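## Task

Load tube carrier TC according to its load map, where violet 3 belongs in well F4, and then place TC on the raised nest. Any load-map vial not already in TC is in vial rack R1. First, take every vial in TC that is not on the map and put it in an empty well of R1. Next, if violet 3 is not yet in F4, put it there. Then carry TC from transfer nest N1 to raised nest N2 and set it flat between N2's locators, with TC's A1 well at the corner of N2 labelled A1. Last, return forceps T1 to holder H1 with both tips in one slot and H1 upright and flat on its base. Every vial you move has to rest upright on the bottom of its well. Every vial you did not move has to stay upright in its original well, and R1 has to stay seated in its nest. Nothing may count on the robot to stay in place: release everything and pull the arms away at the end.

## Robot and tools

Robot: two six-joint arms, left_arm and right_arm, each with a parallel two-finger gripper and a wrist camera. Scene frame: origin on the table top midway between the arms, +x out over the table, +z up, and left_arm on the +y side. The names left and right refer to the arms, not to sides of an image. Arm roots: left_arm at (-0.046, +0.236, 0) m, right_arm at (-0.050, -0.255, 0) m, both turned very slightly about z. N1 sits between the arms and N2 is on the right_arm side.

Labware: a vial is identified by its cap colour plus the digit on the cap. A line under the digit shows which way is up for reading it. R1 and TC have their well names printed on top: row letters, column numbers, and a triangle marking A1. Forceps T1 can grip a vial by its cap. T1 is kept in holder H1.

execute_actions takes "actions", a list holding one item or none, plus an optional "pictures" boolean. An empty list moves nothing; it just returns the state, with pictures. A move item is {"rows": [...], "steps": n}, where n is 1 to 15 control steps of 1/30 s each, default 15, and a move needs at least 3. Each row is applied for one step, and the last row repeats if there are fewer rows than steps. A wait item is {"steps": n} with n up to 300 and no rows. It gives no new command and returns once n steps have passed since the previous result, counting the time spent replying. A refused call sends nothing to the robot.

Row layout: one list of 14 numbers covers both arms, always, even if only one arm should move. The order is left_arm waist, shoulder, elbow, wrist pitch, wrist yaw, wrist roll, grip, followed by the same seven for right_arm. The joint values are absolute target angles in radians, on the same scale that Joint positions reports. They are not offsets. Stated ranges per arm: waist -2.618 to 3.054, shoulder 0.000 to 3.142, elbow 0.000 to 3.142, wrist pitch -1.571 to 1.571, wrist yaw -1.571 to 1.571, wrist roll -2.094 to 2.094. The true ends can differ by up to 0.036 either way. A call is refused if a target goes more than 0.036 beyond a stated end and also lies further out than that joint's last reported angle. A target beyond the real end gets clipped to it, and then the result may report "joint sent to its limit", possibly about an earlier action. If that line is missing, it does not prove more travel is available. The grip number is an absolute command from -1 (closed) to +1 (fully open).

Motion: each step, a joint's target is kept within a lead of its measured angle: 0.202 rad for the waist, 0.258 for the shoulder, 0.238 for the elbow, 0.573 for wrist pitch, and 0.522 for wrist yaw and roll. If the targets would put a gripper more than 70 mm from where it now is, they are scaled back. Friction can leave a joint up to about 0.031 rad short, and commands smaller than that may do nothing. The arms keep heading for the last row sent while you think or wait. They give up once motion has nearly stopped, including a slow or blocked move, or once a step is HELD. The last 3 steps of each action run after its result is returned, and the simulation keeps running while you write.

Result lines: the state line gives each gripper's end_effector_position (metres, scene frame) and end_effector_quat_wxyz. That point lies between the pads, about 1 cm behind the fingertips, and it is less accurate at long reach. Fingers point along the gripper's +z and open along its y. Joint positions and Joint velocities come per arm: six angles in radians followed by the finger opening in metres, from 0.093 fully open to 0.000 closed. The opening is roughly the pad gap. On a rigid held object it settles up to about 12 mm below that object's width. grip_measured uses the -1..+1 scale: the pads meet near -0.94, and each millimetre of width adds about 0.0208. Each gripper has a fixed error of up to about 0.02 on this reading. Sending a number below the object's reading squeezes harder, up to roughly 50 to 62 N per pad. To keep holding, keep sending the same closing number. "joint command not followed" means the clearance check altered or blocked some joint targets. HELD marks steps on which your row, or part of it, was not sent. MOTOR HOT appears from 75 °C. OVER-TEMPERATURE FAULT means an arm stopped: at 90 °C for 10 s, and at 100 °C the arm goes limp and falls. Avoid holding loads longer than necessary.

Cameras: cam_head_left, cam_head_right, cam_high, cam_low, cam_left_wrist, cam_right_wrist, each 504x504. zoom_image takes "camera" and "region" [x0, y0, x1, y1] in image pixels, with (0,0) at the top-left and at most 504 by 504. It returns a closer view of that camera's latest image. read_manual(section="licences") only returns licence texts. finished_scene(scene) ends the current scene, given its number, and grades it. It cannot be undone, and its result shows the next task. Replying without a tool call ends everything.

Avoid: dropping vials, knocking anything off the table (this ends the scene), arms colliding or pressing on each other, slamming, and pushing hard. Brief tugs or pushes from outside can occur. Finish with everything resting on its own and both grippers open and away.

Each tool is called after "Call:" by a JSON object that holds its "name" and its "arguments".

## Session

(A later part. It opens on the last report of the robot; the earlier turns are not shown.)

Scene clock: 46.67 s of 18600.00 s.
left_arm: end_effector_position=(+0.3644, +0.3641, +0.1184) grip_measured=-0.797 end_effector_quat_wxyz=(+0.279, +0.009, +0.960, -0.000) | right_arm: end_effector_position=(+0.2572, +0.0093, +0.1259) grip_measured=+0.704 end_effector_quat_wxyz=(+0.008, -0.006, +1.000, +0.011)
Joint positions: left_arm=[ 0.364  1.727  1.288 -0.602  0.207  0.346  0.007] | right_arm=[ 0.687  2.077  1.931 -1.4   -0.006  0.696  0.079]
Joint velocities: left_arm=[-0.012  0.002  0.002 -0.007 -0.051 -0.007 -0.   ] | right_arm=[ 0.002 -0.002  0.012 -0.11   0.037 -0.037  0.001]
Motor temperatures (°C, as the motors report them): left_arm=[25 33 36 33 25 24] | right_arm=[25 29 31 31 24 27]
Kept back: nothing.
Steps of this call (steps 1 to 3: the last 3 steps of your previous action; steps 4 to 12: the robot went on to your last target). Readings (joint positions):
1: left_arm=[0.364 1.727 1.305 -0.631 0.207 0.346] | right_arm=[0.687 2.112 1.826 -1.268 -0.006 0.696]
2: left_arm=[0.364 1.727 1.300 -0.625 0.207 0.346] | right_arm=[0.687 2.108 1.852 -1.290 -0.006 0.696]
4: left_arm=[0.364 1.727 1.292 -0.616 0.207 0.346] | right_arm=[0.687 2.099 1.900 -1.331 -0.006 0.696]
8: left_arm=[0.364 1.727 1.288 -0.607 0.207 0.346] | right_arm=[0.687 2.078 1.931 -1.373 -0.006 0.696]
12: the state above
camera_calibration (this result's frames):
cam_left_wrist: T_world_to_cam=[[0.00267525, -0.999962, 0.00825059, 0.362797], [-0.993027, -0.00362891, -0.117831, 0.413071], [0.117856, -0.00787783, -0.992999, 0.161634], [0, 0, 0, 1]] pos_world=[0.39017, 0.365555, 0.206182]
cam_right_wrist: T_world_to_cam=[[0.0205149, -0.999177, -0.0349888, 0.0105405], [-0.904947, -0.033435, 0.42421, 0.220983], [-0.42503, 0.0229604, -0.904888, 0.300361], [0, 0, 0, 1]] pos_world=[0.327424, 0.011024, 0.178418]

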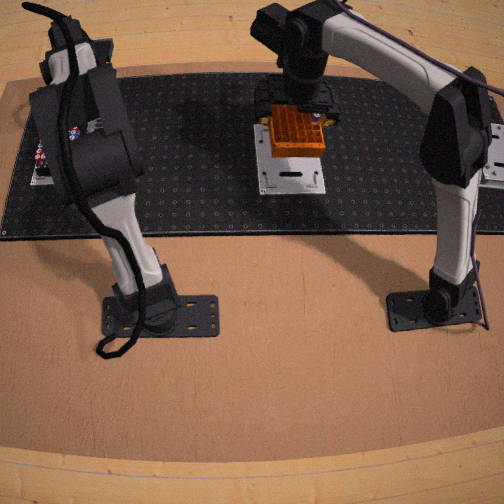

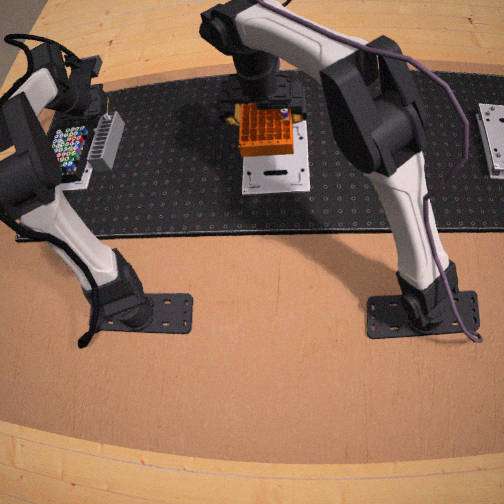

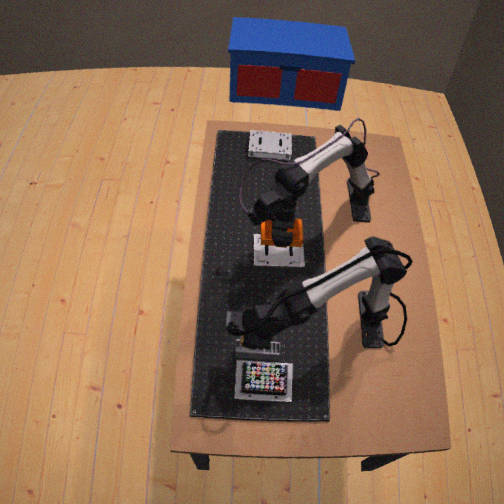

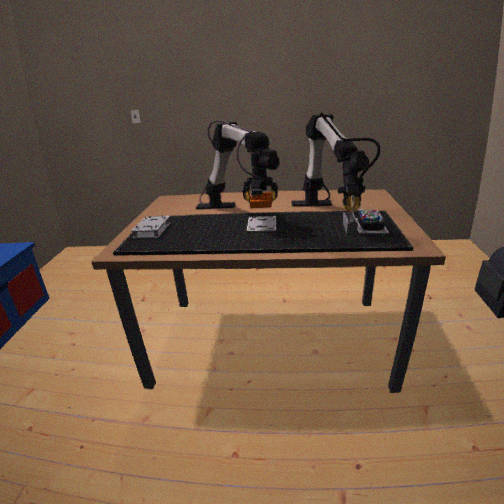

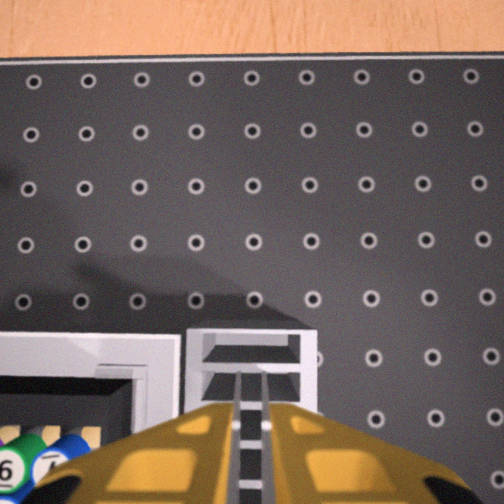

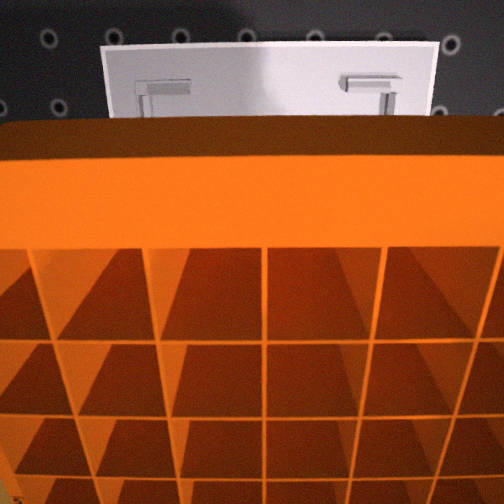

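Call:
{"name": "execute_actions", "arguments": {"actions": [{"rows":[[0.36,1.735,1.28,-0.59,0.215,0.35,-0.75,0.67,2.08,1.94,-1.43,0,0.67,0.68],[0.36,1.735,1.28,-0.59,0.215,0.35,-0.7,0.65,2.08,1.94,-1.43,0,0.64,0.68],[0.36,1.735,1.28,-0.59,0.215,0.35,-0.65,0.62,2.08,1.94,-1.43,0,0.6,0.68],[0.36,1.735,1.28,-0.59,0.215,0.35,-0.6,0.58,2.08,1.94,-1.43,0,0.56,0.68],[0.36,1.735,1.28,-0.59,0.215,0.35,-0.5,0.535,2.08,1.94,-1.43,0,0.515,0.68],[0.36,1.735,1.28,-0.59,0.215,0.35,-0.4,0.49,2.08,1.94,-1.43,0,0.47,0.68],[0.36,1.735,1.28,-0.59,0.215,0.35,-0.2,0.44,2.08,1.94,-1.43,0,0.42,0.68],[0.36,1.735,1.28,-0.59,0.215,0.35,0,0.39,2.08,1.94,-1.43,0,0.37,0.68],[0.36,1.735,1.28,-0.59,0.215,0.35,0,0.34,2.08,1.94,-1.43,0,0.32,0.68],[0.36,1.735,1.28,-0.59,0.215,0.35,0,0.29,2.08,1.94,-1.43,0,0.27,0.68],[0.36,1.735,1.28,-0.59,0.215,0.35,0,0.24,2.08,1.94,-1.43,0,0.22,0.68],[0.36,1.735,1.28,-0.59,0.215,0.35,0,0.19,2.08,1.94,-1.43,0,0.17,0.68],[0.36,1.735,1.28,-0.59,0.215,0.35,0,0.14,2.08,1.94,-1.43,0,0.12,0.68],[0.36,1.735,1.28,-0.59,0.215,0.35,0,0.09,2.08,1.94,-1.43,0,0.07,0.68],[0.36,1.735,1.28,-0.59,0.215,0.35,0,0.04,2.08,1.94,-1.43,0,0.02,0.68]]}]}}

Call:
{"name": "execute_actions", "arguments": {"actions": [{"rows":[[0.375,1.7,1.31,-0.62,0.22,0.35,0,-0.01,2.09,1.94,-1.43,0,-0.03,0.68],[0.377,1.688,1.315,-0.637,0.22,0.35,0,-0.06,2.1,1.94,-1.43,0,-0.08,0.68],[0.379,1.676,1.32,-0.654,0.22,0.36,0,-0.11,2.105,1.945,-1.43,0,-0.13,0.68],[0.381,1.664,1.325,-0.671,0.22,0.36,0,-0.16,2.11,1.95,-1.43,0,-0.18,0.68],[0.383,1.652,1.33,-0.688,0.23,0.36,0,-0.21,2.115,1.95,-1.43,0,-0.23,0.68],[0.385,1.64,1.335,-0.705,0.23,0.37,0,-0.26,2.12,1.95,-1.43,0,-0.28,0.68],[0.387,1.628,1.34,-0.722,0.23,0.37,0,-0.31,2.125,1.95,-1.43,0,-0.33,0.68],[0.389,1.616,1.345,-0.739,0.23,0.37,0,-0.36,2.13,1.95,-1.43,0,-0.38,0.68],[0.391,1.604,1.35,-0.756,0.23,0.38,0,-0.41,2.135,1.95,-1.43,0,-0.43,0.68],[0.393,1.592,1.355,-0.773,0.23,0.38,0,-0.455,2.14,1.95,-1.43,0,-0.475,0.68],[0.395,1.58,1.36,-0.79,0.23,0.38,0,-0.5,2.14,1.95,-1.43,0,-0.52,0.68],[0.397,1.568,1.365,-0.807,0.23,0.38,0,-0.535,2.14,1.95,-1.43,0,-0.555,0.68],[0.399,1.556,1.37,-0.824,0.23,0.38,0,-0.56,2.14,1.95,-1.43,0,-0.575,0.68],[0.4,1.544,1.375,-0.84,0.23,0.38,0,-0.575,2.14,1.95,-1.43,0,-0.582,0.68],[0.4,1.53,1.38,-0.85,0.23,0.38,0,-0.585,2.14,1.95,-1.43,0,-0.582,0.68]]}]}}

Call:
{"name": "execute_actions", "arguments": {"actions": [{"steps":15}], "pictures": true}}

Scene clock: 47.53 s of 18600.00 s.
left_arm: end_effector_position=(+0.3646, +0.3642, +0.1186) grip_measured=-0.003 end_effector_quat_wxyz=(+0.279, +0.009, +0.960, +0.000) | right_arm: end_effector_position=(+0.3321, -0.1299, +0.1259) grip_measured=+0.704 end_effector_quat_wxyz=(+0.003, +0.027, +1.000, +0.008)
Joint positions: left_arm=[ 0.364  1.727  1.288 -0.601  0.207  0.346  0.045] | right_arm=[ 0.29   2.077  1.931 -1.414 -0.013  0.366  0.079]
Joint velocities: left_arm=[-0.012  0.017  0.012 -0.066  0.022 -0.051  0.001] | right_arm=[-1.643 -0.002  0.002 -0.066  0.051 -1.326  0.001]
Motor temperatures (°C, as the motors report them): left_arm=[25 33 36 33 25 24] | right_arm=[25 30 31 31 24 27]
Steps of this call (steps 1 to 14: the robot went on to your last target; steps 15 to 26: the first 12 steps of this action). Readings (joint positions):
15: left_arm=[0.364 1.727 1.288 -0.601 0.207 0.346] | right_arm=[0.686 2.077 1.931 -1.413 -0.006 0.693]
16: left_arm=[0.364 1.727 1.288 -0.601 0.207 0.346] | right_arm=[0.684 2.077 1.931 -1.414 -0.007 0.685]
18: left_arm=[0.364 1.727 1.288 -0.601 0.207 0.346] | right_arm=[0.663 2.077 1.931 -1.414 -0.010 0.651]
22: left_arm=[0.364 1.727 1.288 -0.601 0.207 0.346] | right_arm=[0.518 2.077 1.931 -1.414 -0.017 0.530]
26: the state above

Scene clock: 48.03 s of 18600.00 s.
left_arm: end_effector_position=(+0.3465, +0.3627, +0.1666) grip_measured=-0.003 end_effector_quat_wxyz=(+0.296, +0.014, +0.955, +0.007) | right_arm: end_effector_position=(+0.3142, -0.4260, +0.1062) grip_measured=+0.704 end_effector_quat_wxyz=(-0.018, +0.042, +0.999, +0.008)
Joint positions: left_arm=[ 0.381  1.614  1.336 -0.728  0.218  0.368  0.045] | right_arm=[-0.461  2.128  1.931 -1.414 -0.001 -0.356  0.079]
Joint velocities: left_arm=[ 0.071 -0.403  0.178 -0.432  0.007  0.051  0.   ] | right_arm=[-1.336  0.125  0.007  0.037 -0.007 -1.297  0.001]
Motor temperatures (°C, as the motors report them): left_arm=[25 33 36 33 25 24] | right_arm=[25 30 31 31 24 27]
Steps of this call (steps 1 to 3: the last 3 steps of your previous action; steps 4 to 15: the first 12 steps of this action). Readings (joint positions):
4: left_arm=[0.364 1.727 1.288 -0.602 0.207 0.346] | right_arm=[0.072 2.077 1.931 -1.414 -0.006 0.180]
5: left_arm=[0.364 1.726 1.288 -0.604 0.208 0.346] | right_arm=[0.023 2.078 1.931 -1.414 -0.005 0.131]
7: left_arm=[0.364 1.717 1.289 -0.621 0.208 0.349] | right_arm=[-0.074 2.082 1.931 -1.414 -0.004 0.034]
11: left_arm=[0.370 1.673 1.309 -0.673 0.215 0.357] | right_arm=[-0.265 2.104 1.931 -1.414 -0.003 -0.163]
15: the state above

Scene clock: 48.53 s of 18600.00 s.
left_arm: end_effector_position=(+0.3271, +0.3567, +0.1902) grip_measured=-0.003 end_effector_quat_wxyz=(+0.293, +0.015, +0.956, +0.006) | right_arm: end_effector_position=(+0.2890, -0.4718, +0.1040) grip_measured=+0.704 end_effector_quat_wxyz=(-0.021, -0.002, +1.000, +0.009)
Joint positions: left_arm=[ 0.388  1.544  1.364 -0.834  0.221  0.375  0.045] | right_arm=[-0.587  2.134  1.931 -1.414  0.007 -0.569  0.079]
Joint velocities: left_arm=[-0.007  0.007  0.002 -0.037 -0.037 -0.022 -0.002] | right_arm=[ 0.002 -0.002 -0.017 -0.051 -0.007 -0.037 -0.   ]
Motor temperatures (°C, as the motors report them): left_arm=[25 33 36 33 25 24] | right_arm=[25 30 31 31 24 27]
Kept back: nothing.
Steps of this call (steps 1 to 3: the last 3 steps of your previous action; steps 4 to 15: the robot went on to your last target). Readings (joint positions):
1: left_arm=[0.383 1.600 1.342 -0.742 0.219 0.369] | right_arm=[-0.505 2.132 1.931 -1.414 0.000 -0.398]
2: left_arm=[0.385 1.587 1.348 -0.757 0.219 0.370] | right_arm=[-0.544 2.134 1.931 -1.414 0.003 -0.433]
4: left_arm=[0.387 1.563 1.356 -0.785 0.219 0.372] | right_arm=[-0.599 2.134 1.931 -1.414 0.009 -0.483]
8: left_arm=[0.388 1.544 1.364 -0.813 0.221 0.374] | right_arm=[-0.611 2.134 1.931 -1.414 0.014 -0.537]
15: the state above
camera_calibration (this result's frames):
cam_left_wrist: T_world_to_cam=[[-0.00517737, -0.99996, -0.00732777, 0.360412], [-0.989032, 0.00620221, -0.147572, 0.385334], [0.147611, 0.00648336, -0.989024, 0.221677], [0, 0, 0, 1]] pos_world=[0.350252, 0.35657, 0.278749]
cam_right_wrist: T_world_to_cam=[[0.00969839, -0.999414, -0.0328413, -0.468765], [-0.879218, -0.0241673, 0.475807, 0.234497], [-0.476322, 0.0242601, -0.878936, 0.317797], [0, 0, 0, 1]] pos_world=[0.362094, -0.470532, 0.152353]

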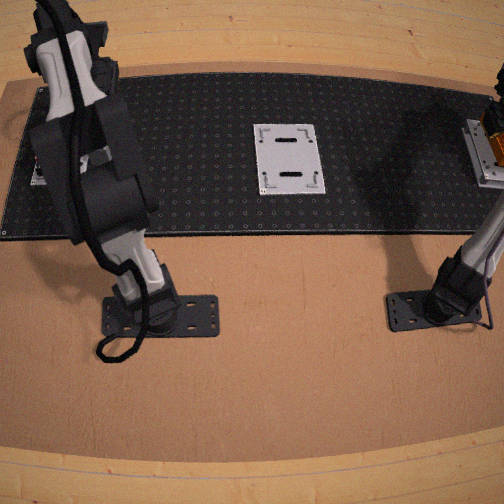

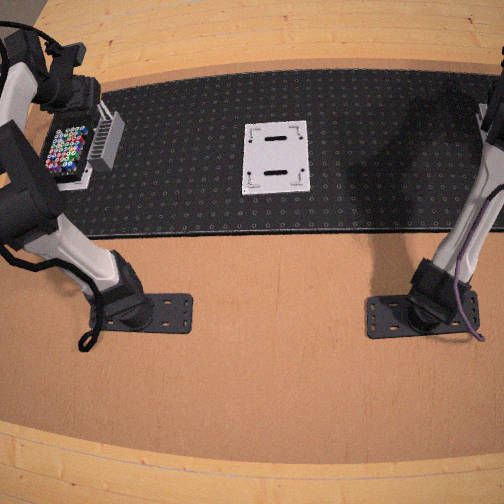

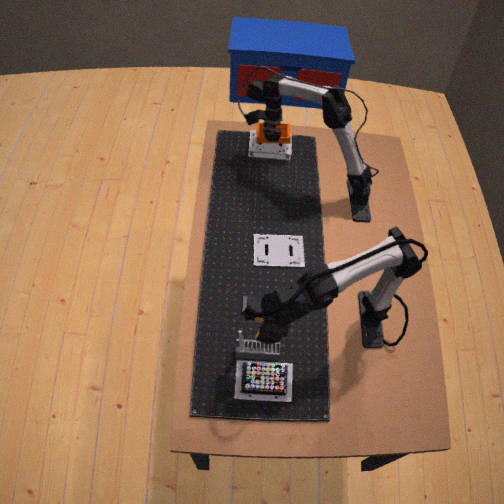

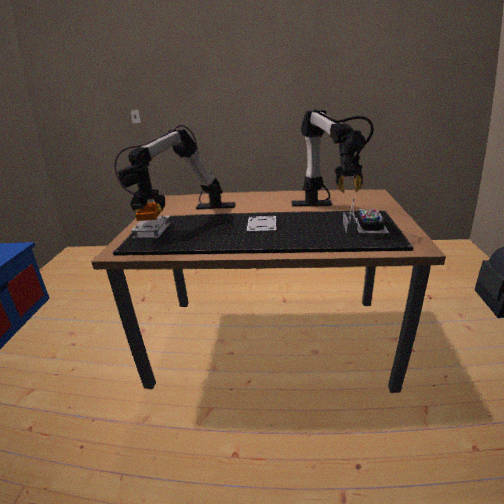

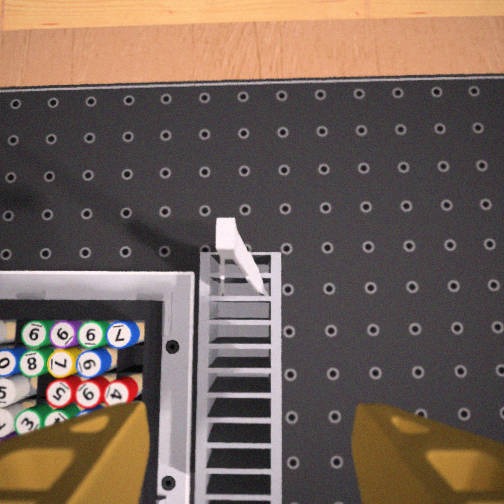

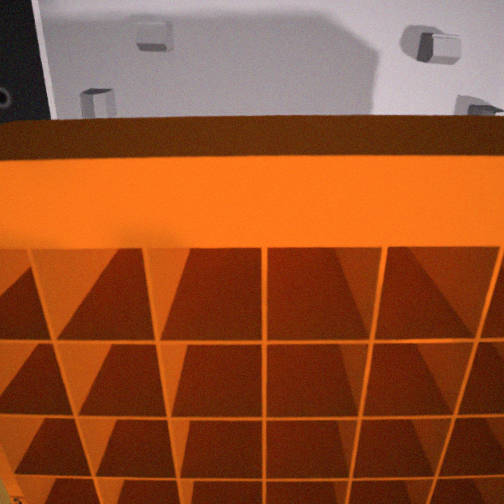

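Call:
{"name": "execute_actions", "arguments": {"actions": [{"rows":[[0.4,1.53,1.38,-0.85,0.23,0.38,0,-0.587,2.14,1.92,-1.39,0,-0.56,0.68],[0.4,1.53,1.38,-0.85,0.23,0.38,0,-0.587,2.14,1.915,-1.38,0,-0.555,0.68],[0.4,1.53,1.38,-0.85,0.23,0.38,0,-0.587,2.14,1.91,-1.37,0,-0.55,0.68],[0.4,1.53,1.38,-0.85,0.23,0.38,0,-0.587,2.14,1.905,-1.36,0,-0.545,0.68],[0.4,1.53,1.38,-0.85,0.23,0.38,0,-0.587,2.14,1.9,-1.35,0,-0.54,0.68],[0.4,1.53,1.38,-0.85,0.23,0.38,0,-0.587,2.14,1.895,-1.34,0,-0.535,0.68],[0.4,1.53,1.38,-0.85,0.23,0.38,0,-0.587,2.14,1.89,-1.33,0,-0.53,0.68],[0.4,1.53,1.38,-0.85,0.23,0.38,0,-0.587,2.14,1.885,-1.32,0,-0.525,0.68],[0.4,1.53,1.38,-0.85,0.23,0.38,0,-0.587,2.14,1.88,-1.315,0,-0.525,0.68]]}]}}

Call:
{"name": "execute_actions", "arguments": {"actions": [{"steps":12}], "pictures": true}}

Scene clock: 49.20 s of 18600.00 s.
left_arm: end_effector_position=(+0.3264, +0.3564, +0.1898) grip_measured=-0.003 end_effector_quat_wxyz=(+0.291, +0.015, +0.956, +0.006) | right_arm: end_effector_position=(+0.2957, -0.4761, +0.0952) grip_measured=+0.704 end_effector_quat_wxyz=(-0.008, +0.014, +1.000, +0.000)
Joint positions: left_arm=[ 0.388  1.544  1.364 -0.837  0.221  0.375  0.045] | right_arm=[-0.587  2.134  1.897 -1.348  0.007 -0.537  0.079]
Joint velocities: left_arm=[-0.012  0.002 -0.002 -0.007 -0.007  0.022 -0.001] | right_arm=[ 0.002 -0.007 -0.032  0.095 -0.007 -0.022  0.   ]
Motor temperatures (°C, as the motors report them): left_arm=[25 33 37 33 25 24] | right_arm=[25 30 31 31 24 27]
Steps of this call (steps 1 to 8: the robot went on to your last target; steps 9 to 20: the first 12 steps of this action). Readings (joint positions):
9: left_arm=[0.388 1.544 1.364 -0.837 0.221 0.375] | right_arm=[-0.587 2.134 1.931 -1.413 0.007 -0.574]
10: left_arm=[0.388 1.544 1.364 -0.837 0.221 0.375] | right_arm=[-0.587 2.134 1.931 -1.411 0.007 -0.571]
12: left_arm=[0.388 1.544 1.364 -0.837 0.221 0.375] | right_arm=[-0.587 2.134 1.931 -1.402 0.007 -0.565]
16: left_arm=[0.388 1.544 1.364 -0.837 0.221 0.375] | right_arm=[-0.587 2.134 1.914 -1.370 0.007 -0.549]
20: the state above

Scene clock: 49.60 s of 18600.00 s.
left_arm: end_effector_position=(+0.3264, +0.3564, +0.1898) grip_measured=-0.003 end_effector_quat_wxyz=(+0.291, +0.015, +0.956, +0.006) | right_arm: end_effector_position=(+0.2986, -0.4779, +0.0950) grip_measured=+0.704 end_effector_quat_wxyz=(-0.001, +0.018, +1.000, -0.003)
Joint positions: left_arm=[ 0.388  1.544  1.364 -0.837  0.221  0.375  0.045] | right_arm=[-0.587  2.134  1.897 -1.332  0.007 -0.53   0.079]
Joint velocities: left_arm=[-0.012  0.007  0.002 -0.007 -0.022  0.007  0.   ] | right_arm=[-0.007  0.002 -0.027 -0.007  0.037 -0.007 -0.001]
Motor temperatures (°C, as the motors report them): left_arm=[25 33 37 33 25 24] | right_arm=[25 30 31 31 24 27]
Kept back: nothing.
Steps of this call (steps 1 to 3: the last 3 steps of your previous action; steps 4 to 12: the robot went on to your last target). Readings (joint positions):
1: left_arm=[0.388 1.544 1.364 -0.837 0.221 0.375] | right_arm=[-0.587 2.134 1.897 -1.345 0.007 -0.536]
2: left_arm=[0.388 1.544 1.364 -0.837 0.221 0.375] | right_arm=[-0.587 2.134 1.897 -1.342 0.007 -0.535]
4: left_arm=[0.388 1.544 1.364 -0.837 0.221 0.375] | right_arm=[-0.587 2.134 1.897 -1.338 0.007 -0.533]
8: left_arm=[0.388 1.544 1.364 -0.837 0.221 0.375] | right_arm=[-0.587 2.134 1.897 -1.333 0.007 -0.531]
12: the state above
camera_calibration (this result's frames):
cam_left_wrist: T_world_to_cam=[[-0.00551703, -0.999967, -0.00600904, 0.359961], [-0.989541, 0.00632552, -0.144114, 0.38403], [0.144148, 0.00515111, -0.989543, 0.223013], [0, 0, 0, 1]] pos_world=[0.349852, 0.356371, 0.278188]
cam_right_wrist: T_world_to_cam=[[-0.0280302, -0.99958, -0.00738812, -0.46652], [-0.897173, 0.021898, 0.441136, 0.277806], [-0.440788, 0.0189935, -0.89741, 0.303262], [0, 0, 0, 1]] pos_world=[0.369838, -0.478167, 0.146154]

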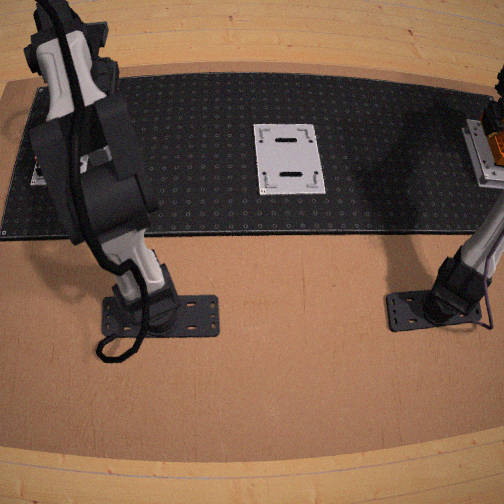

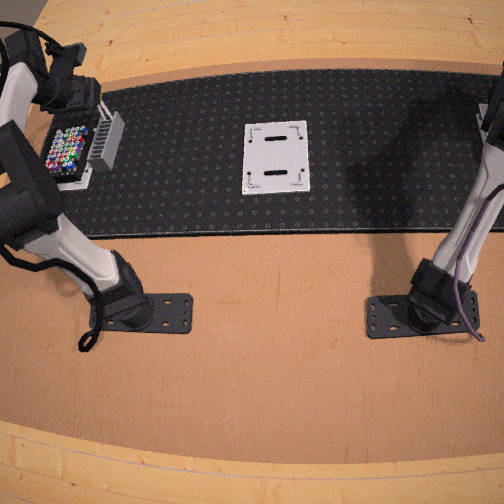

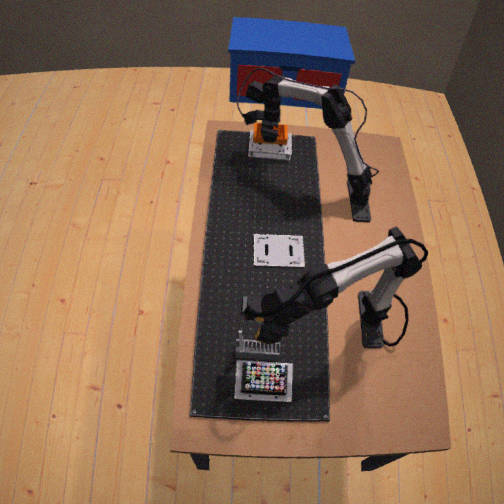

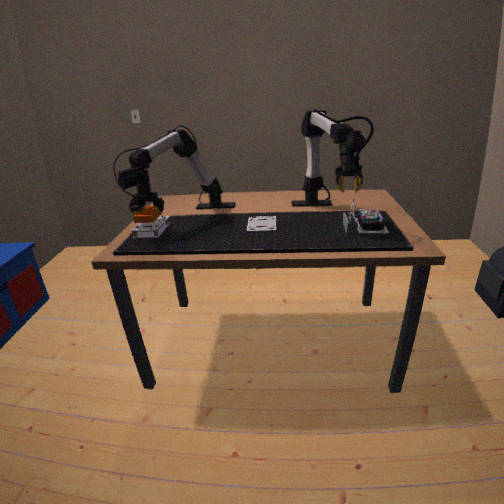

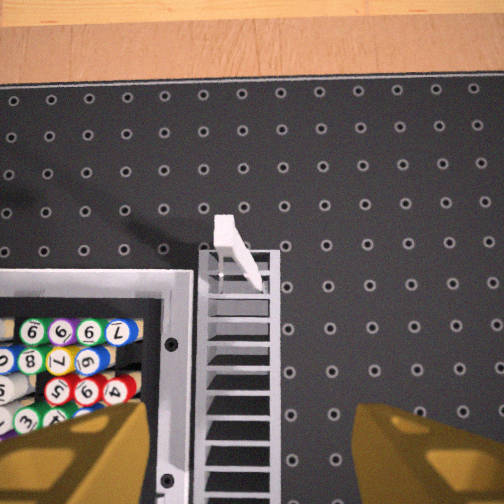

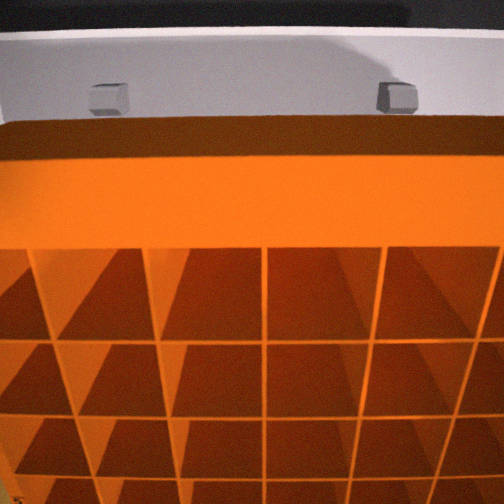

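Call:
{"name": "execute_actions", "arguments": {"actions": [{"rows":[[0.4,1.53,1.38,-0.85,0.23,0.38,0,-0.587,2.112,1.88,-1.31,0,-0.53,0.68],[0.4,1.53,1.38,-0.85,0.23,0.38,0,-0.587,2.108,1.873,-1.304,0,-0.53,0.68],[0.4,1.53,1.38,-0.85,0.23,0.38,0,-0.587,2.106,1.866,-1.298,0,-0.53,0.68],[0.4,1.53,1.38,-0.85,0.23,0.38,0,-0.587,2.106,1.859,-1.292,0,-0.53,0.68],[0.4,1.53,1.38,-0.85,0.23,0.38,0,-0.587,2.106,1.852,-1.286,0,-0.53,0.68],[0.4,1.53,1.38,-0.85,0.23,0.38,0,-0.587,2.106,1.845,-1.28,0,-0.53,0.68],[0.4,1.53,1.38,-0.85,0.23,0.38,0,-0.587,2.106,1.838,-1.274,0,-0.53,0.68],[0.4,1.53,1.38,-0.85,0.23,0.38,0,-0.587,2.106,1.831,-1.268,0,-0.53,0.68],[0.4,1.53,1.38,-0.85,0.23,0.38,0,-0.587,2.106,1.824,-1.262,0,-0.53,0.68],[0.4,1.53,1.38,-0.85,0.23,0.38,0,-0.587,2.106,1.817,-1.258,0,-0.53,0.68],[0.4,1.53,1.38,-0.85,0.23,0.38,0,-0.587,2.106,1.81,-1.258,0,-0.53,0.68]]}]}}

Call:
{"name": "execute_actions", "arguments": {"actions": [{"steps":12}], "pictures": true}}

Scene clock: 50.27 s of 18600.00 s.
left_arm: end_effector_position=(+0.3264, +0.3564, +0.1898) grip_measured=-0.003 end_effector_quat_wxyz=(+0.291, +0.015, +0.956, +0.006) | right_arm: end_effector_position=(+0.2955, -0.4760, +0.0853) grip_measured=+0.704 end_effector_quat_wxyz=(-0.002, +0.018, +1.000, -0.003)
Joint positions: left_arm=[ 0.388  1.544  1.364 -0.837  0.221  0.375  0.045] | right_arm=[-0.587  2.12   1.836 -1.286  0.007 -0.53   0.079]
Joint velocities: left_arm=[-0.012 -0.012  0.002 -0.037 -0.066  0.022 -0.   ] | right_arm=[ 0.002 -0.002 -0.178 -0.007  0.066 -0.037 -0.001]
Motor temperatures (°C, as the motors report them): left_arm=[25 33 37 33 25 24] | right_arm=[25 31 31 31 24 27]
Steps of this call (steps 1 to 8: the robot went on to your last target; steps 9 to 20: the first 12 steps of this action). Readings (joint positions):
9: left_arm=[0.388 1.544 1.364 -0.837 0.221 0.375] | right_arm=[-0.587 2.134 1.897 -1.331 0.007 -0.530]
10: left_arm=[0.388 1.544 1.364 -0.837 0.221 0.375] | right_arm=[-0.587 2.134 1.897 -1.330 0.007 -0.530]
12: left_arm=[0.388 1.544 1.364 -0.837 0.221 0.375] | right_arm=[-0.587 2.130 1.889 -1.321 0.007 -0.530]
16: left_arm=[0.388 1.544 1.364 -0.837 0.221 0.375] | right_arm=[-0.587 2.120 1.863 -1.305 0.007 -0.530]
20: the state above

Scene clock: 50.67 s of 18600.00 s.
left_arm: end_effector_position=(+0.3264, +0.3564, +0.1898) grip_measured=-0.003 end_effector_quat_wxyz=(+0.291, +0.015, +0.956, +0.006) | right_arm: end_effector_position=(+0.2957, -0.4761, +0.0828) grip_measured=+0.704 end_effector_quat_wxyz=(-0.001, +0.018, +1.000, -0.003)
Joint positions: left_arm=[ 0.388  1.544  1.364 -0.837  0.221  0.375  0.045] | right_arm=[-0.587  2.12   1.826 -1.275  0.007 -0.53   0.079]
Joint velocities: left_arm=[-0.007 -0.007  0.007 -0.022 -0.081 -0.051 -0.001] | right_arm=[-0.007 -0.007  0.002 -0.007 -0.066  0.007 -0.002]
Motor temperatures (°C, as the motors report them): left_arm=[25 33 37 33 25 24] | right_arm=[25 31 31 31 24 27]
Kept back: nothing.
Steps of this call (steps 1 to 3: the last 3 steps of your previous action; steps 4 to 12: the robot went on to your last target). Readings (joint positions):
1: left_arm=[0.388 1.544 1.364 -0.837 0.221 0.375] | right_arm=[-0.587 2.120 1.830 -1.285 0.007 -0.530]
2: left_arm=[0.388 1.544 1.364 -0.837 0.221 0.375] | right_arm=[-0.587 2.120 1.827 -1.284 0.007 -0.530]
4: left_arm=[0.388 1.544 1.364 -0.837 0.221 0.375] | right_arm=[-0.587 2.120 1.826 -1.283 0.007 -0.530]
8: left_arm=[0.388 1.544 1.364 -0.837 0.221 0.375] | right_arm=[-0.587 2.120 1.826 -1.277 0.007 -0.530]
12: the state above
camera_calibration (this result's frames):
cam_left_wrist: T_world_to_cam=[[-0.00551703, -0.999967, -0.00600904, 0.359961], [-0.989541, 0.00632552, -0.144114, 0.38403], [0.144148, 0.00515111, -0.989543, 0.223013], [0, 0, 0, 1]] pos_world=[0.349852, 0.356371, 0.278188]
cam_right_wrist: T_world_to_cam=[[-0.0284091, -0.999571, -0.0071918, -0.464706], [-0.897308, 0.0223309, 0.44084, 0.280755], [-0.44049, 0.0189771, -0.897557, 0.29087], [0, 0, 0, 1]] pos_world=[0.366848, -0.476296, 0.133962]

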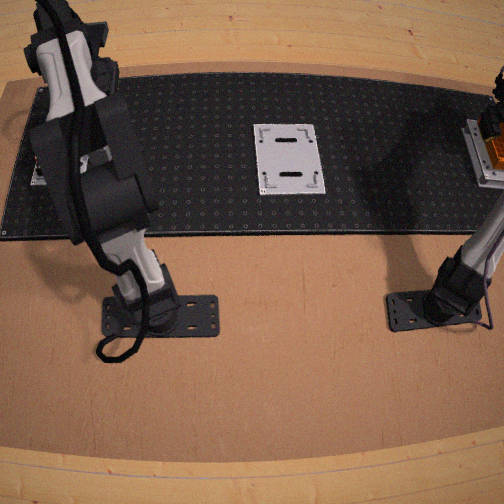

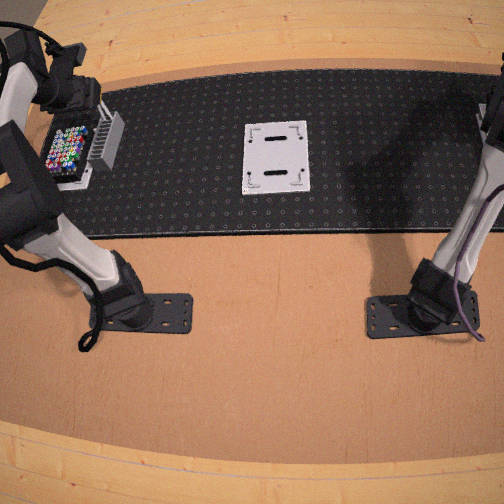

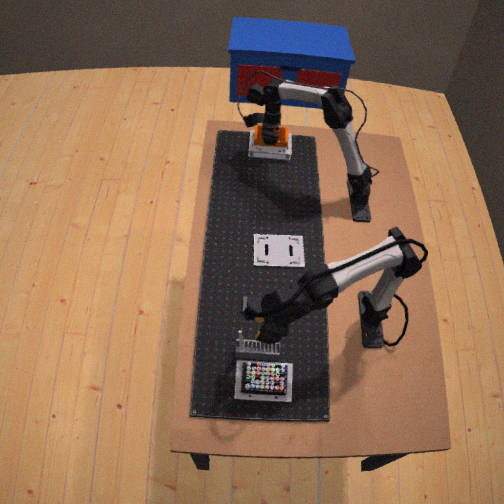

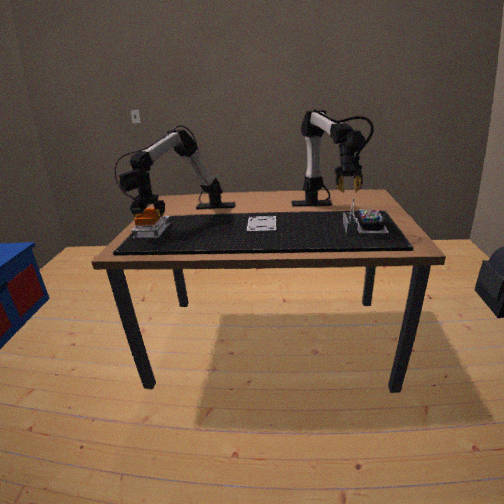

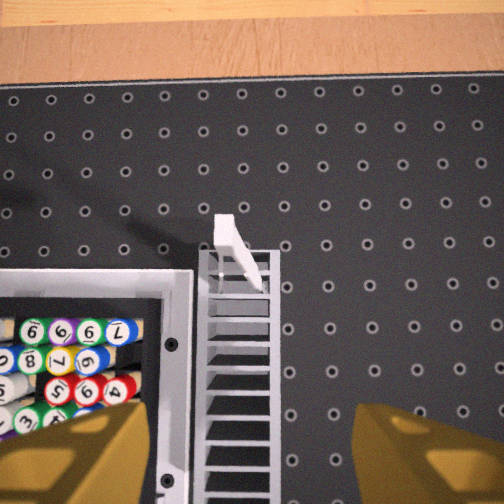

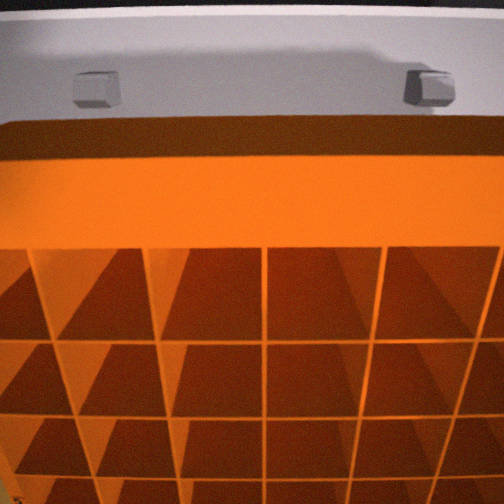

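Call:
{"name": "execute_actions", "arguments": {"actions": [{"rows":[[0.4,1.53,1.38,-0.85,0.23,0.38,0,-0.587,2.12,1.812,-1.25,0,-0.53,0.68],[0.4,1.53,1.38,-0.85,0.23,0.38,0,-0.587,2.12,1.81,-1.245,0,-0.53,0.68],[0.4,1.53,1.38,-0.85,0.23,0.38,0,-0.587,2.12,1.806,-1.241,0,-0.53,0.68],[0.4,1.53,1.38,-0.85,0.23,0.38,0,-0.587,2.12,1.802,-1.237,0,-0.53,0.68],[0.4,1.53,1.38,-0.85,0.23,0.38,0,-0.587,2.12,1.798,-1.233,0,-0.53,0.68],[0.4,1.53,1.38,-0.85,0.23,0.38,0,-0.587,2.12,1.794,-1.229,0,-0.53,0.68],[0.4,1.53,1.38,-0.85,0.23,0.38,0,-0.587,2.12,1.79,-1.225,0,-0.53,0.68],[0.4,1.53,1.38,-0.85,0.23,0.38,0,-0.587,2.12,1.786,-1.221,0,-0.53,0.68],[0.4,1.53,1.38,-0.85,0.23,0.38,0,-0.587,2.12,1.782,-1.217,0,-0.53,0.68],[0.4,1.53,1.38,-0.85,0.23,0.38,0,-0.587,2.12,1.778,-1.213,0,-0.53,0.68],[0.4,1.53,1.38,-0.85,0.23,0.38,0,-0.587,2.12,1.774,-1.209,0,-0.53,0.68],[0.4,1.53,1.38,-0.85,0.23,0.38,0,-0.587,2.12,1.77,-1.206,0,-0.53,0.68],[0.4,1.53,1.38,-0.85,0.23,0.38,0,-0.587,2.12,1.766,-1.206,0,-0.53,0.68],[0.4,1.53,1.38,-0.85,0.23,0.38,0,-0.587,2.12,1.762,-1.206,0,-0.53,0.68]]}]}}

Call:
{"name": "execute_actions", "arguments": {"actions": [{"steps":12}], "pictures": true}}

Scene clock: 51.30 s of 18600.00 s.
left_arm: end_effector_position=(+0.3264, +0.3564, +0.1898) grip_measured=-0.003 end_effector_quat_wxyz=(+0.291, +0.015, +0.956, +0.006) | right_arm: end_effector_position=(+0.2966, -0.4767, +0.0750) grip_measured=+0.704 end_effector_quat_wxyz=(+0.002, +0.018, +1.000, -0.005)
Joint positions: left_arm=[ 0.388  1.544  1.364 -0.837  0.221  0.375  0.045] | right_arm=[-0.587  2.12   1.795 -1.238  0.007 -0.53   0.079]
Joint velocities: left_arm=[-0.022 -0.007 -0.022  0.007  0.007 -0.022 -0.001] | right_arm=[-0.012  0.002 -0.12   0.051  0.051 -0.081 -0.001]
Motor temperatures (°C, as the motors report them): left_arm=[25 33 37 33 25 24] | right_arm=[25 31 31 31 24 27]
Steps of this call (steps 1 to 7: the robot went on to your last target; steps 8 to 19: the first 12 steps of this action). Readings (joint positions):
8: left_arm=[0.388 1.544 1.364 -0.837 0.221 0.375] | right_arm=[-0.587 2.120 1.826 -1.274 0.007 -0.530]
9: left_arm=[0.388 1.544 1.364 -0.837 0.221 0.375] | right_arm=[-0.587 2.120 1.826 -1.272 0.007 -0.530]
11: left_arm=[0.388 1.544 1.364 -0.837 0.221 0.375] | right_arm=[-0.587 2.120 1.826 -1.267 0.007 -0.530]
15: left_arm=[0.388 1.544 1.364 -0.837 0.221 0.375] | right_arm=[-0.587 2.120 1.814 -1.251 0.007 -0.530]
19: the state above

Scene clock: 51.70 s of 18600.00 s.
left_arm: end_effector_position=(+0.3264, +0.3564, +0.1898) grip_measured=-0.003 end_effector_quat_wxyz=(+0.291, +0.015, +0.956, +0.006) | right_arm: end_effector_position=(+0.2959, -0.4761, +0.0714) grip_measured=+0.704 end_effector_quat_wxyz=(+0.001, +0.018, +1.000, -0.004)
Joint positions: left_arm=[ 0.388  1.544  1.364 -0.837  0.221  0.375  0.045] | right_arm=[-0.587  2.12   1.78  -1.225  0.007 -0.53   0.079]
Joint velocities: left_arm=[-0.002  0.017 -0.012 -0.007 -0.066 -0.037  0.001] | right_arm=[ 0.002 -0.007 -0.012  0.007 -0.022  0.007 -0.   ]
Motor temperatures (°C, as the motors report them): left_arm=[25 33 37 33 25 24] | right_arm=[25 31 31 31 24 27]
Kept back: nothing.
Steps of this call (steps 1 to 3: the last 3 steps of your previous action; steps 4 to 12: the robot went on to your last target). Readings (joint positions):
1: left_arm=[0.388 1.544 1.364 -0.837 0.221 0.375] | right_arm=[-0.587 2.120 1.791 -1.235 0.007 -0.530]
2: left_arm=[0.388 1.544 1.364 -0.837 0.221 0.375] | right_arm=[-0.587 2.120 1.787 -1.233 0.007 -0.530]
4: left_arm=[0.388 1.544 1.364 -0.837 0.221 0.375] | right_arm=[-0.587 2.120 1.782 -1.228 0.007 -0.530]
8: left_arm=[0.388 1.544 1.364 -0.837 0.221 0.375] | right_arm=[-0.587 2.120 1.780 -1.225 0.007 -0.530]
12: the state above
camera_calibration (this result's frames):
cam_left_wrist: T_world_to_cam=[[-0.00551703, -0.999967, -0.00600904, 0.359961], [-0.989541, 0.00632552, -0.144114, 0.38403], [0.144148, 0.00515111, -0.989543, 0.223013], [0, 0, 0, 1]] pos_world=[0.349852, 0.356371, 0.278188]
cam_right_wrist: T_world_to_cam=[[-0.0283826, -0.999584, -0.00517639, -0.465011], [-0.899094, 0.0232655, 0.437136, 0.287234], [-0.436834, 0.0170611, -0.89938, 0.278867], [0, 0, 0, 1]] pos_world=[0.366871, -0.476258, 0.12284]

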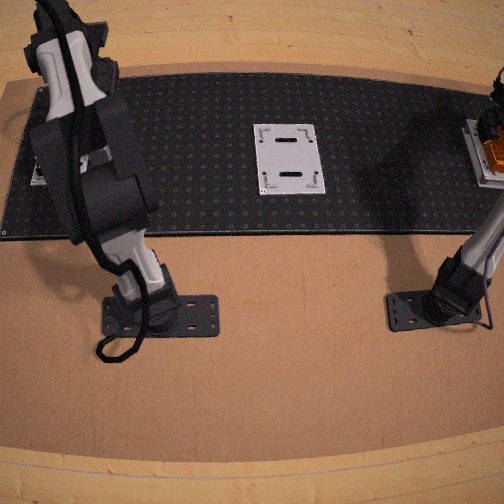

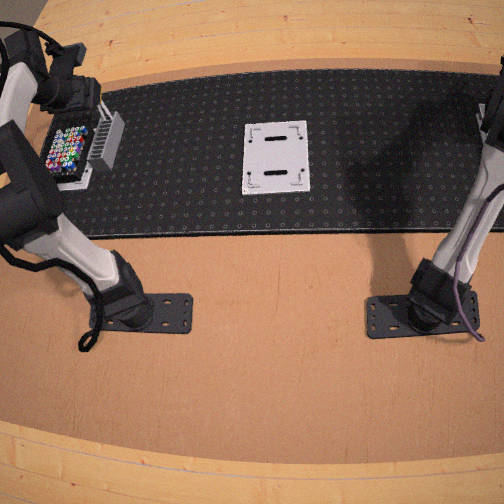

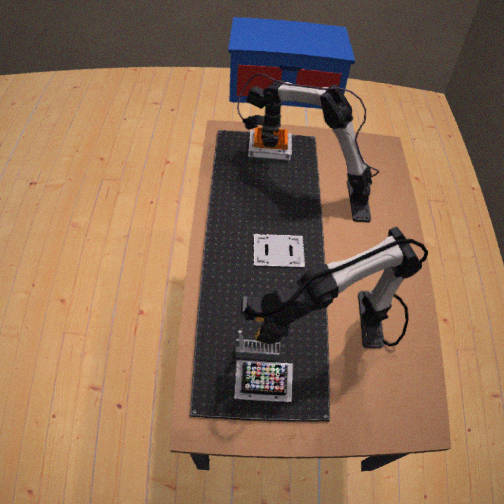

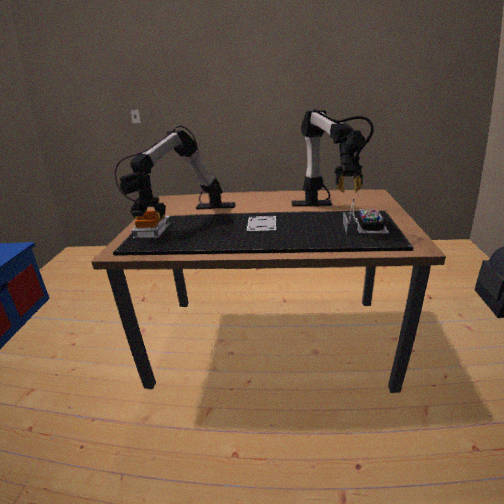

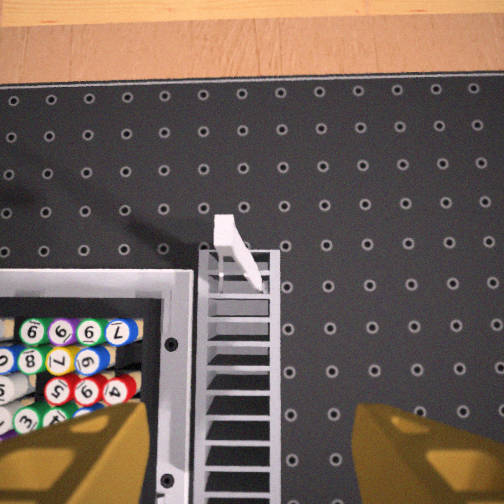

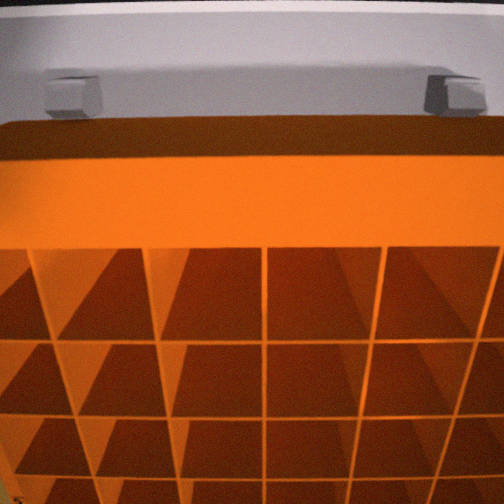

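Looks about seated; test a little lower.

Call:
{"name": "execute_actions", "arguments": {"actions": [{"rows":[[0.4,1.53,1.38,-0.85,0.23,0.38,0,-0.587,2.12,1.757,-1.202,0,-0.53,0.68],[0.4,1.53,1.38,-0.85,0.23,0.38,0,-0.587,2.12,1.753,-1.2,0,-0.53,0.68],[0.4,1.53,1.38,-0.85,0.23,0.38,0,-0.587,2.12,1.749,-1.197,0,-0.53,0.68],[0.4,1.53,1.38,-0.85,0.23,0.38,0,-0.587,2.12,1.745,-1.194,0,-0.53,0.68]]}], "pictures": true}}

Scene clock: 52.20 s of 18600.00 s.
left_arm: end_effector_position=(+0.3264, +0.3564, +0.1898) grip_measured=-0.003 end_effector_quat_wxyz=(+0.291, +0.015, +0.956, +0.006) | right_arm: end_effector_position=(+0.2956, -0.4760, +0.0676) grip_measured=+0.704 end_effector_quat_wxyz=(+0.001, +0.018, +1.000, -0.005)
Joint positions: left_arm=[ 0.388  1.544  1.364 -0.837  0.221  0.375  0.045] | right_arm=[-0.587  2.12   1.765 -1.21   0.007 -0.53   0.079]
Joint velocities: left_arm=[-0.002  0.002  0.002 -0.022 -0.037 -0.007  0.   ] | right_arm=[-0.002 -0.007  0.007 -0.007 -0.051 -0.022  0.   ]
Motor temperatures (°C, as the motors report them): left_arm=[25 33 37 33 25 24] | right_arm=[25 31 31 31 24 27]
Steps of this call (steps 1 to 3: the robot went on to your last target; steps 4 to 15: the first 12 steps of this action). Readings (joint positions):
4: left_arm=[0.388 1.544 1.364 -0.837 0.221 0.375] | right_arm=[-0.587 2.120 1.780 -1.225 0.007 -0.530]
5: left_arm=[0.388 1.544 1.364 -0.837 0.221 0.375] | right_arm=[-0.587 2.120 1.779 -1.224 0.007 -0.530]
7: left_arm=[0.388 1.544 1.364 -0.837 0.221 0.375] | right_arm=[-0.587 2.120 1.773 -1.219 0.007 -0.530]
11: left_arm=[0.388 1.544 1.364 -0.837 0.221 0.375] | right_arm=[-0.587 2.120 1.765 -1.210 0.007 -0.530]
15: the state above
camera_calibration (this result's frames):
cam_left_wrist: T_world_to_cam=[[-0.00551703, -0.999967, -0.00600904, 0.359961], [-0.989541, 0.00632552, -0.144114, 0.38403], [0.144148, 0.00515111, -0.989543, 0.223013], [0, 0, 0, 1]] pos_world=[0.349852, 0.356371, 0.278188]
cam_right_wrist: T_world_to_cam=[[-0.0283809, -0.999585, -0.00498112, -0.464887], [-0.899235, 0.0233548, 0.436842, 0.288733], [-0.436544, 0.0168772, -0.899524, 0.275232], [0, 0, 0, 1]] pos_world=[0.366595, -0.476082, 0.119132]

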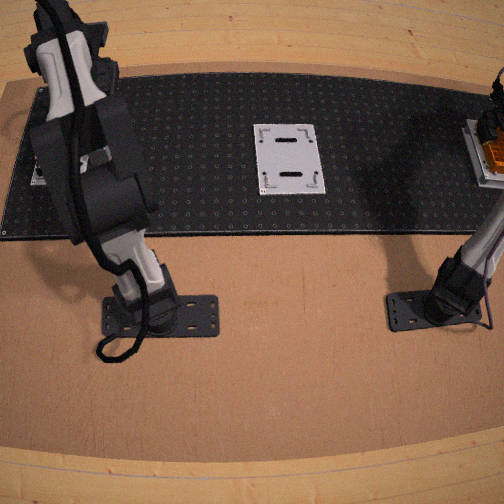

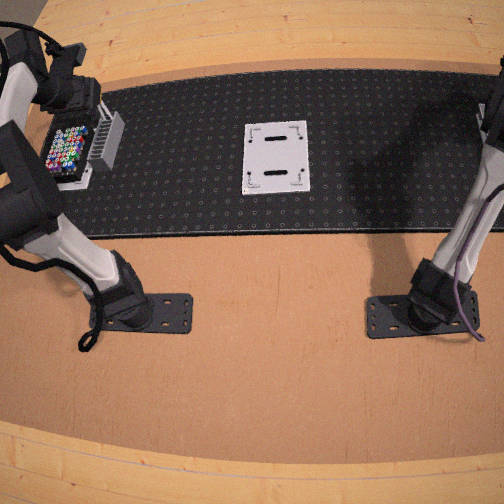

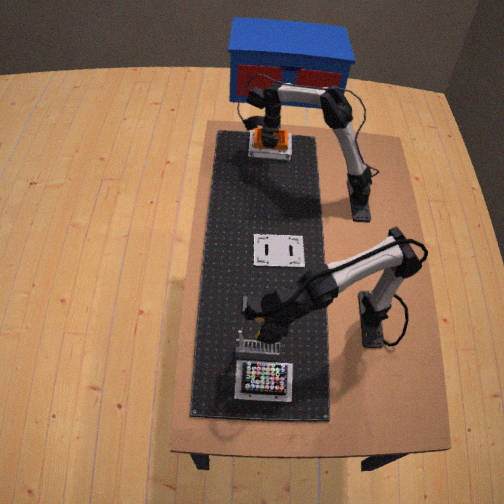

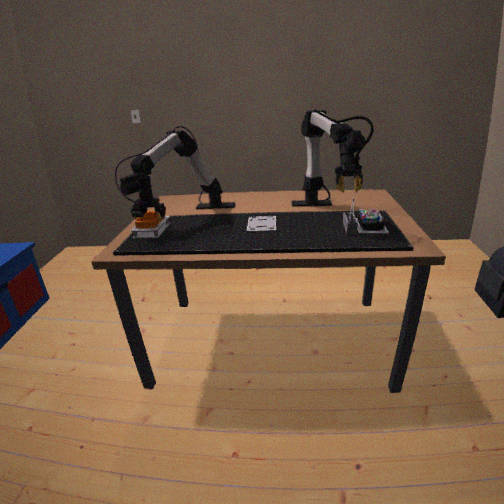

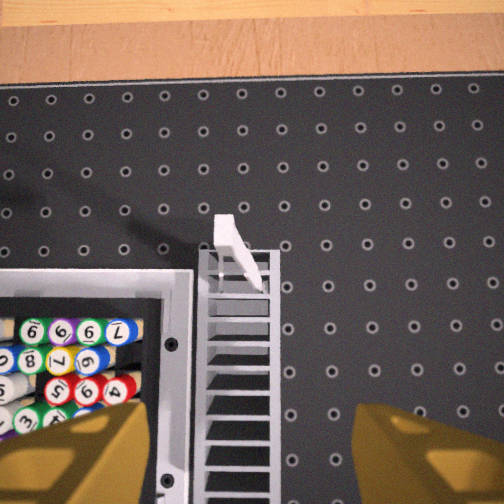

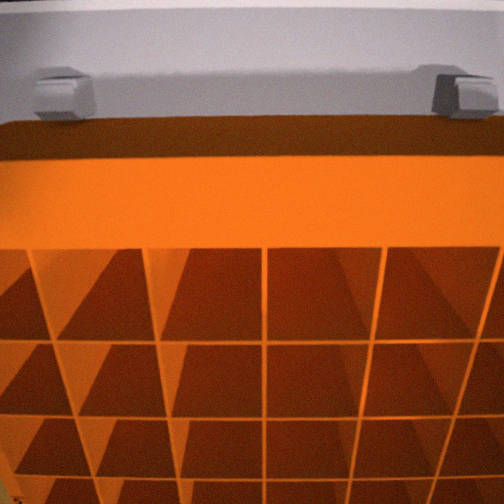

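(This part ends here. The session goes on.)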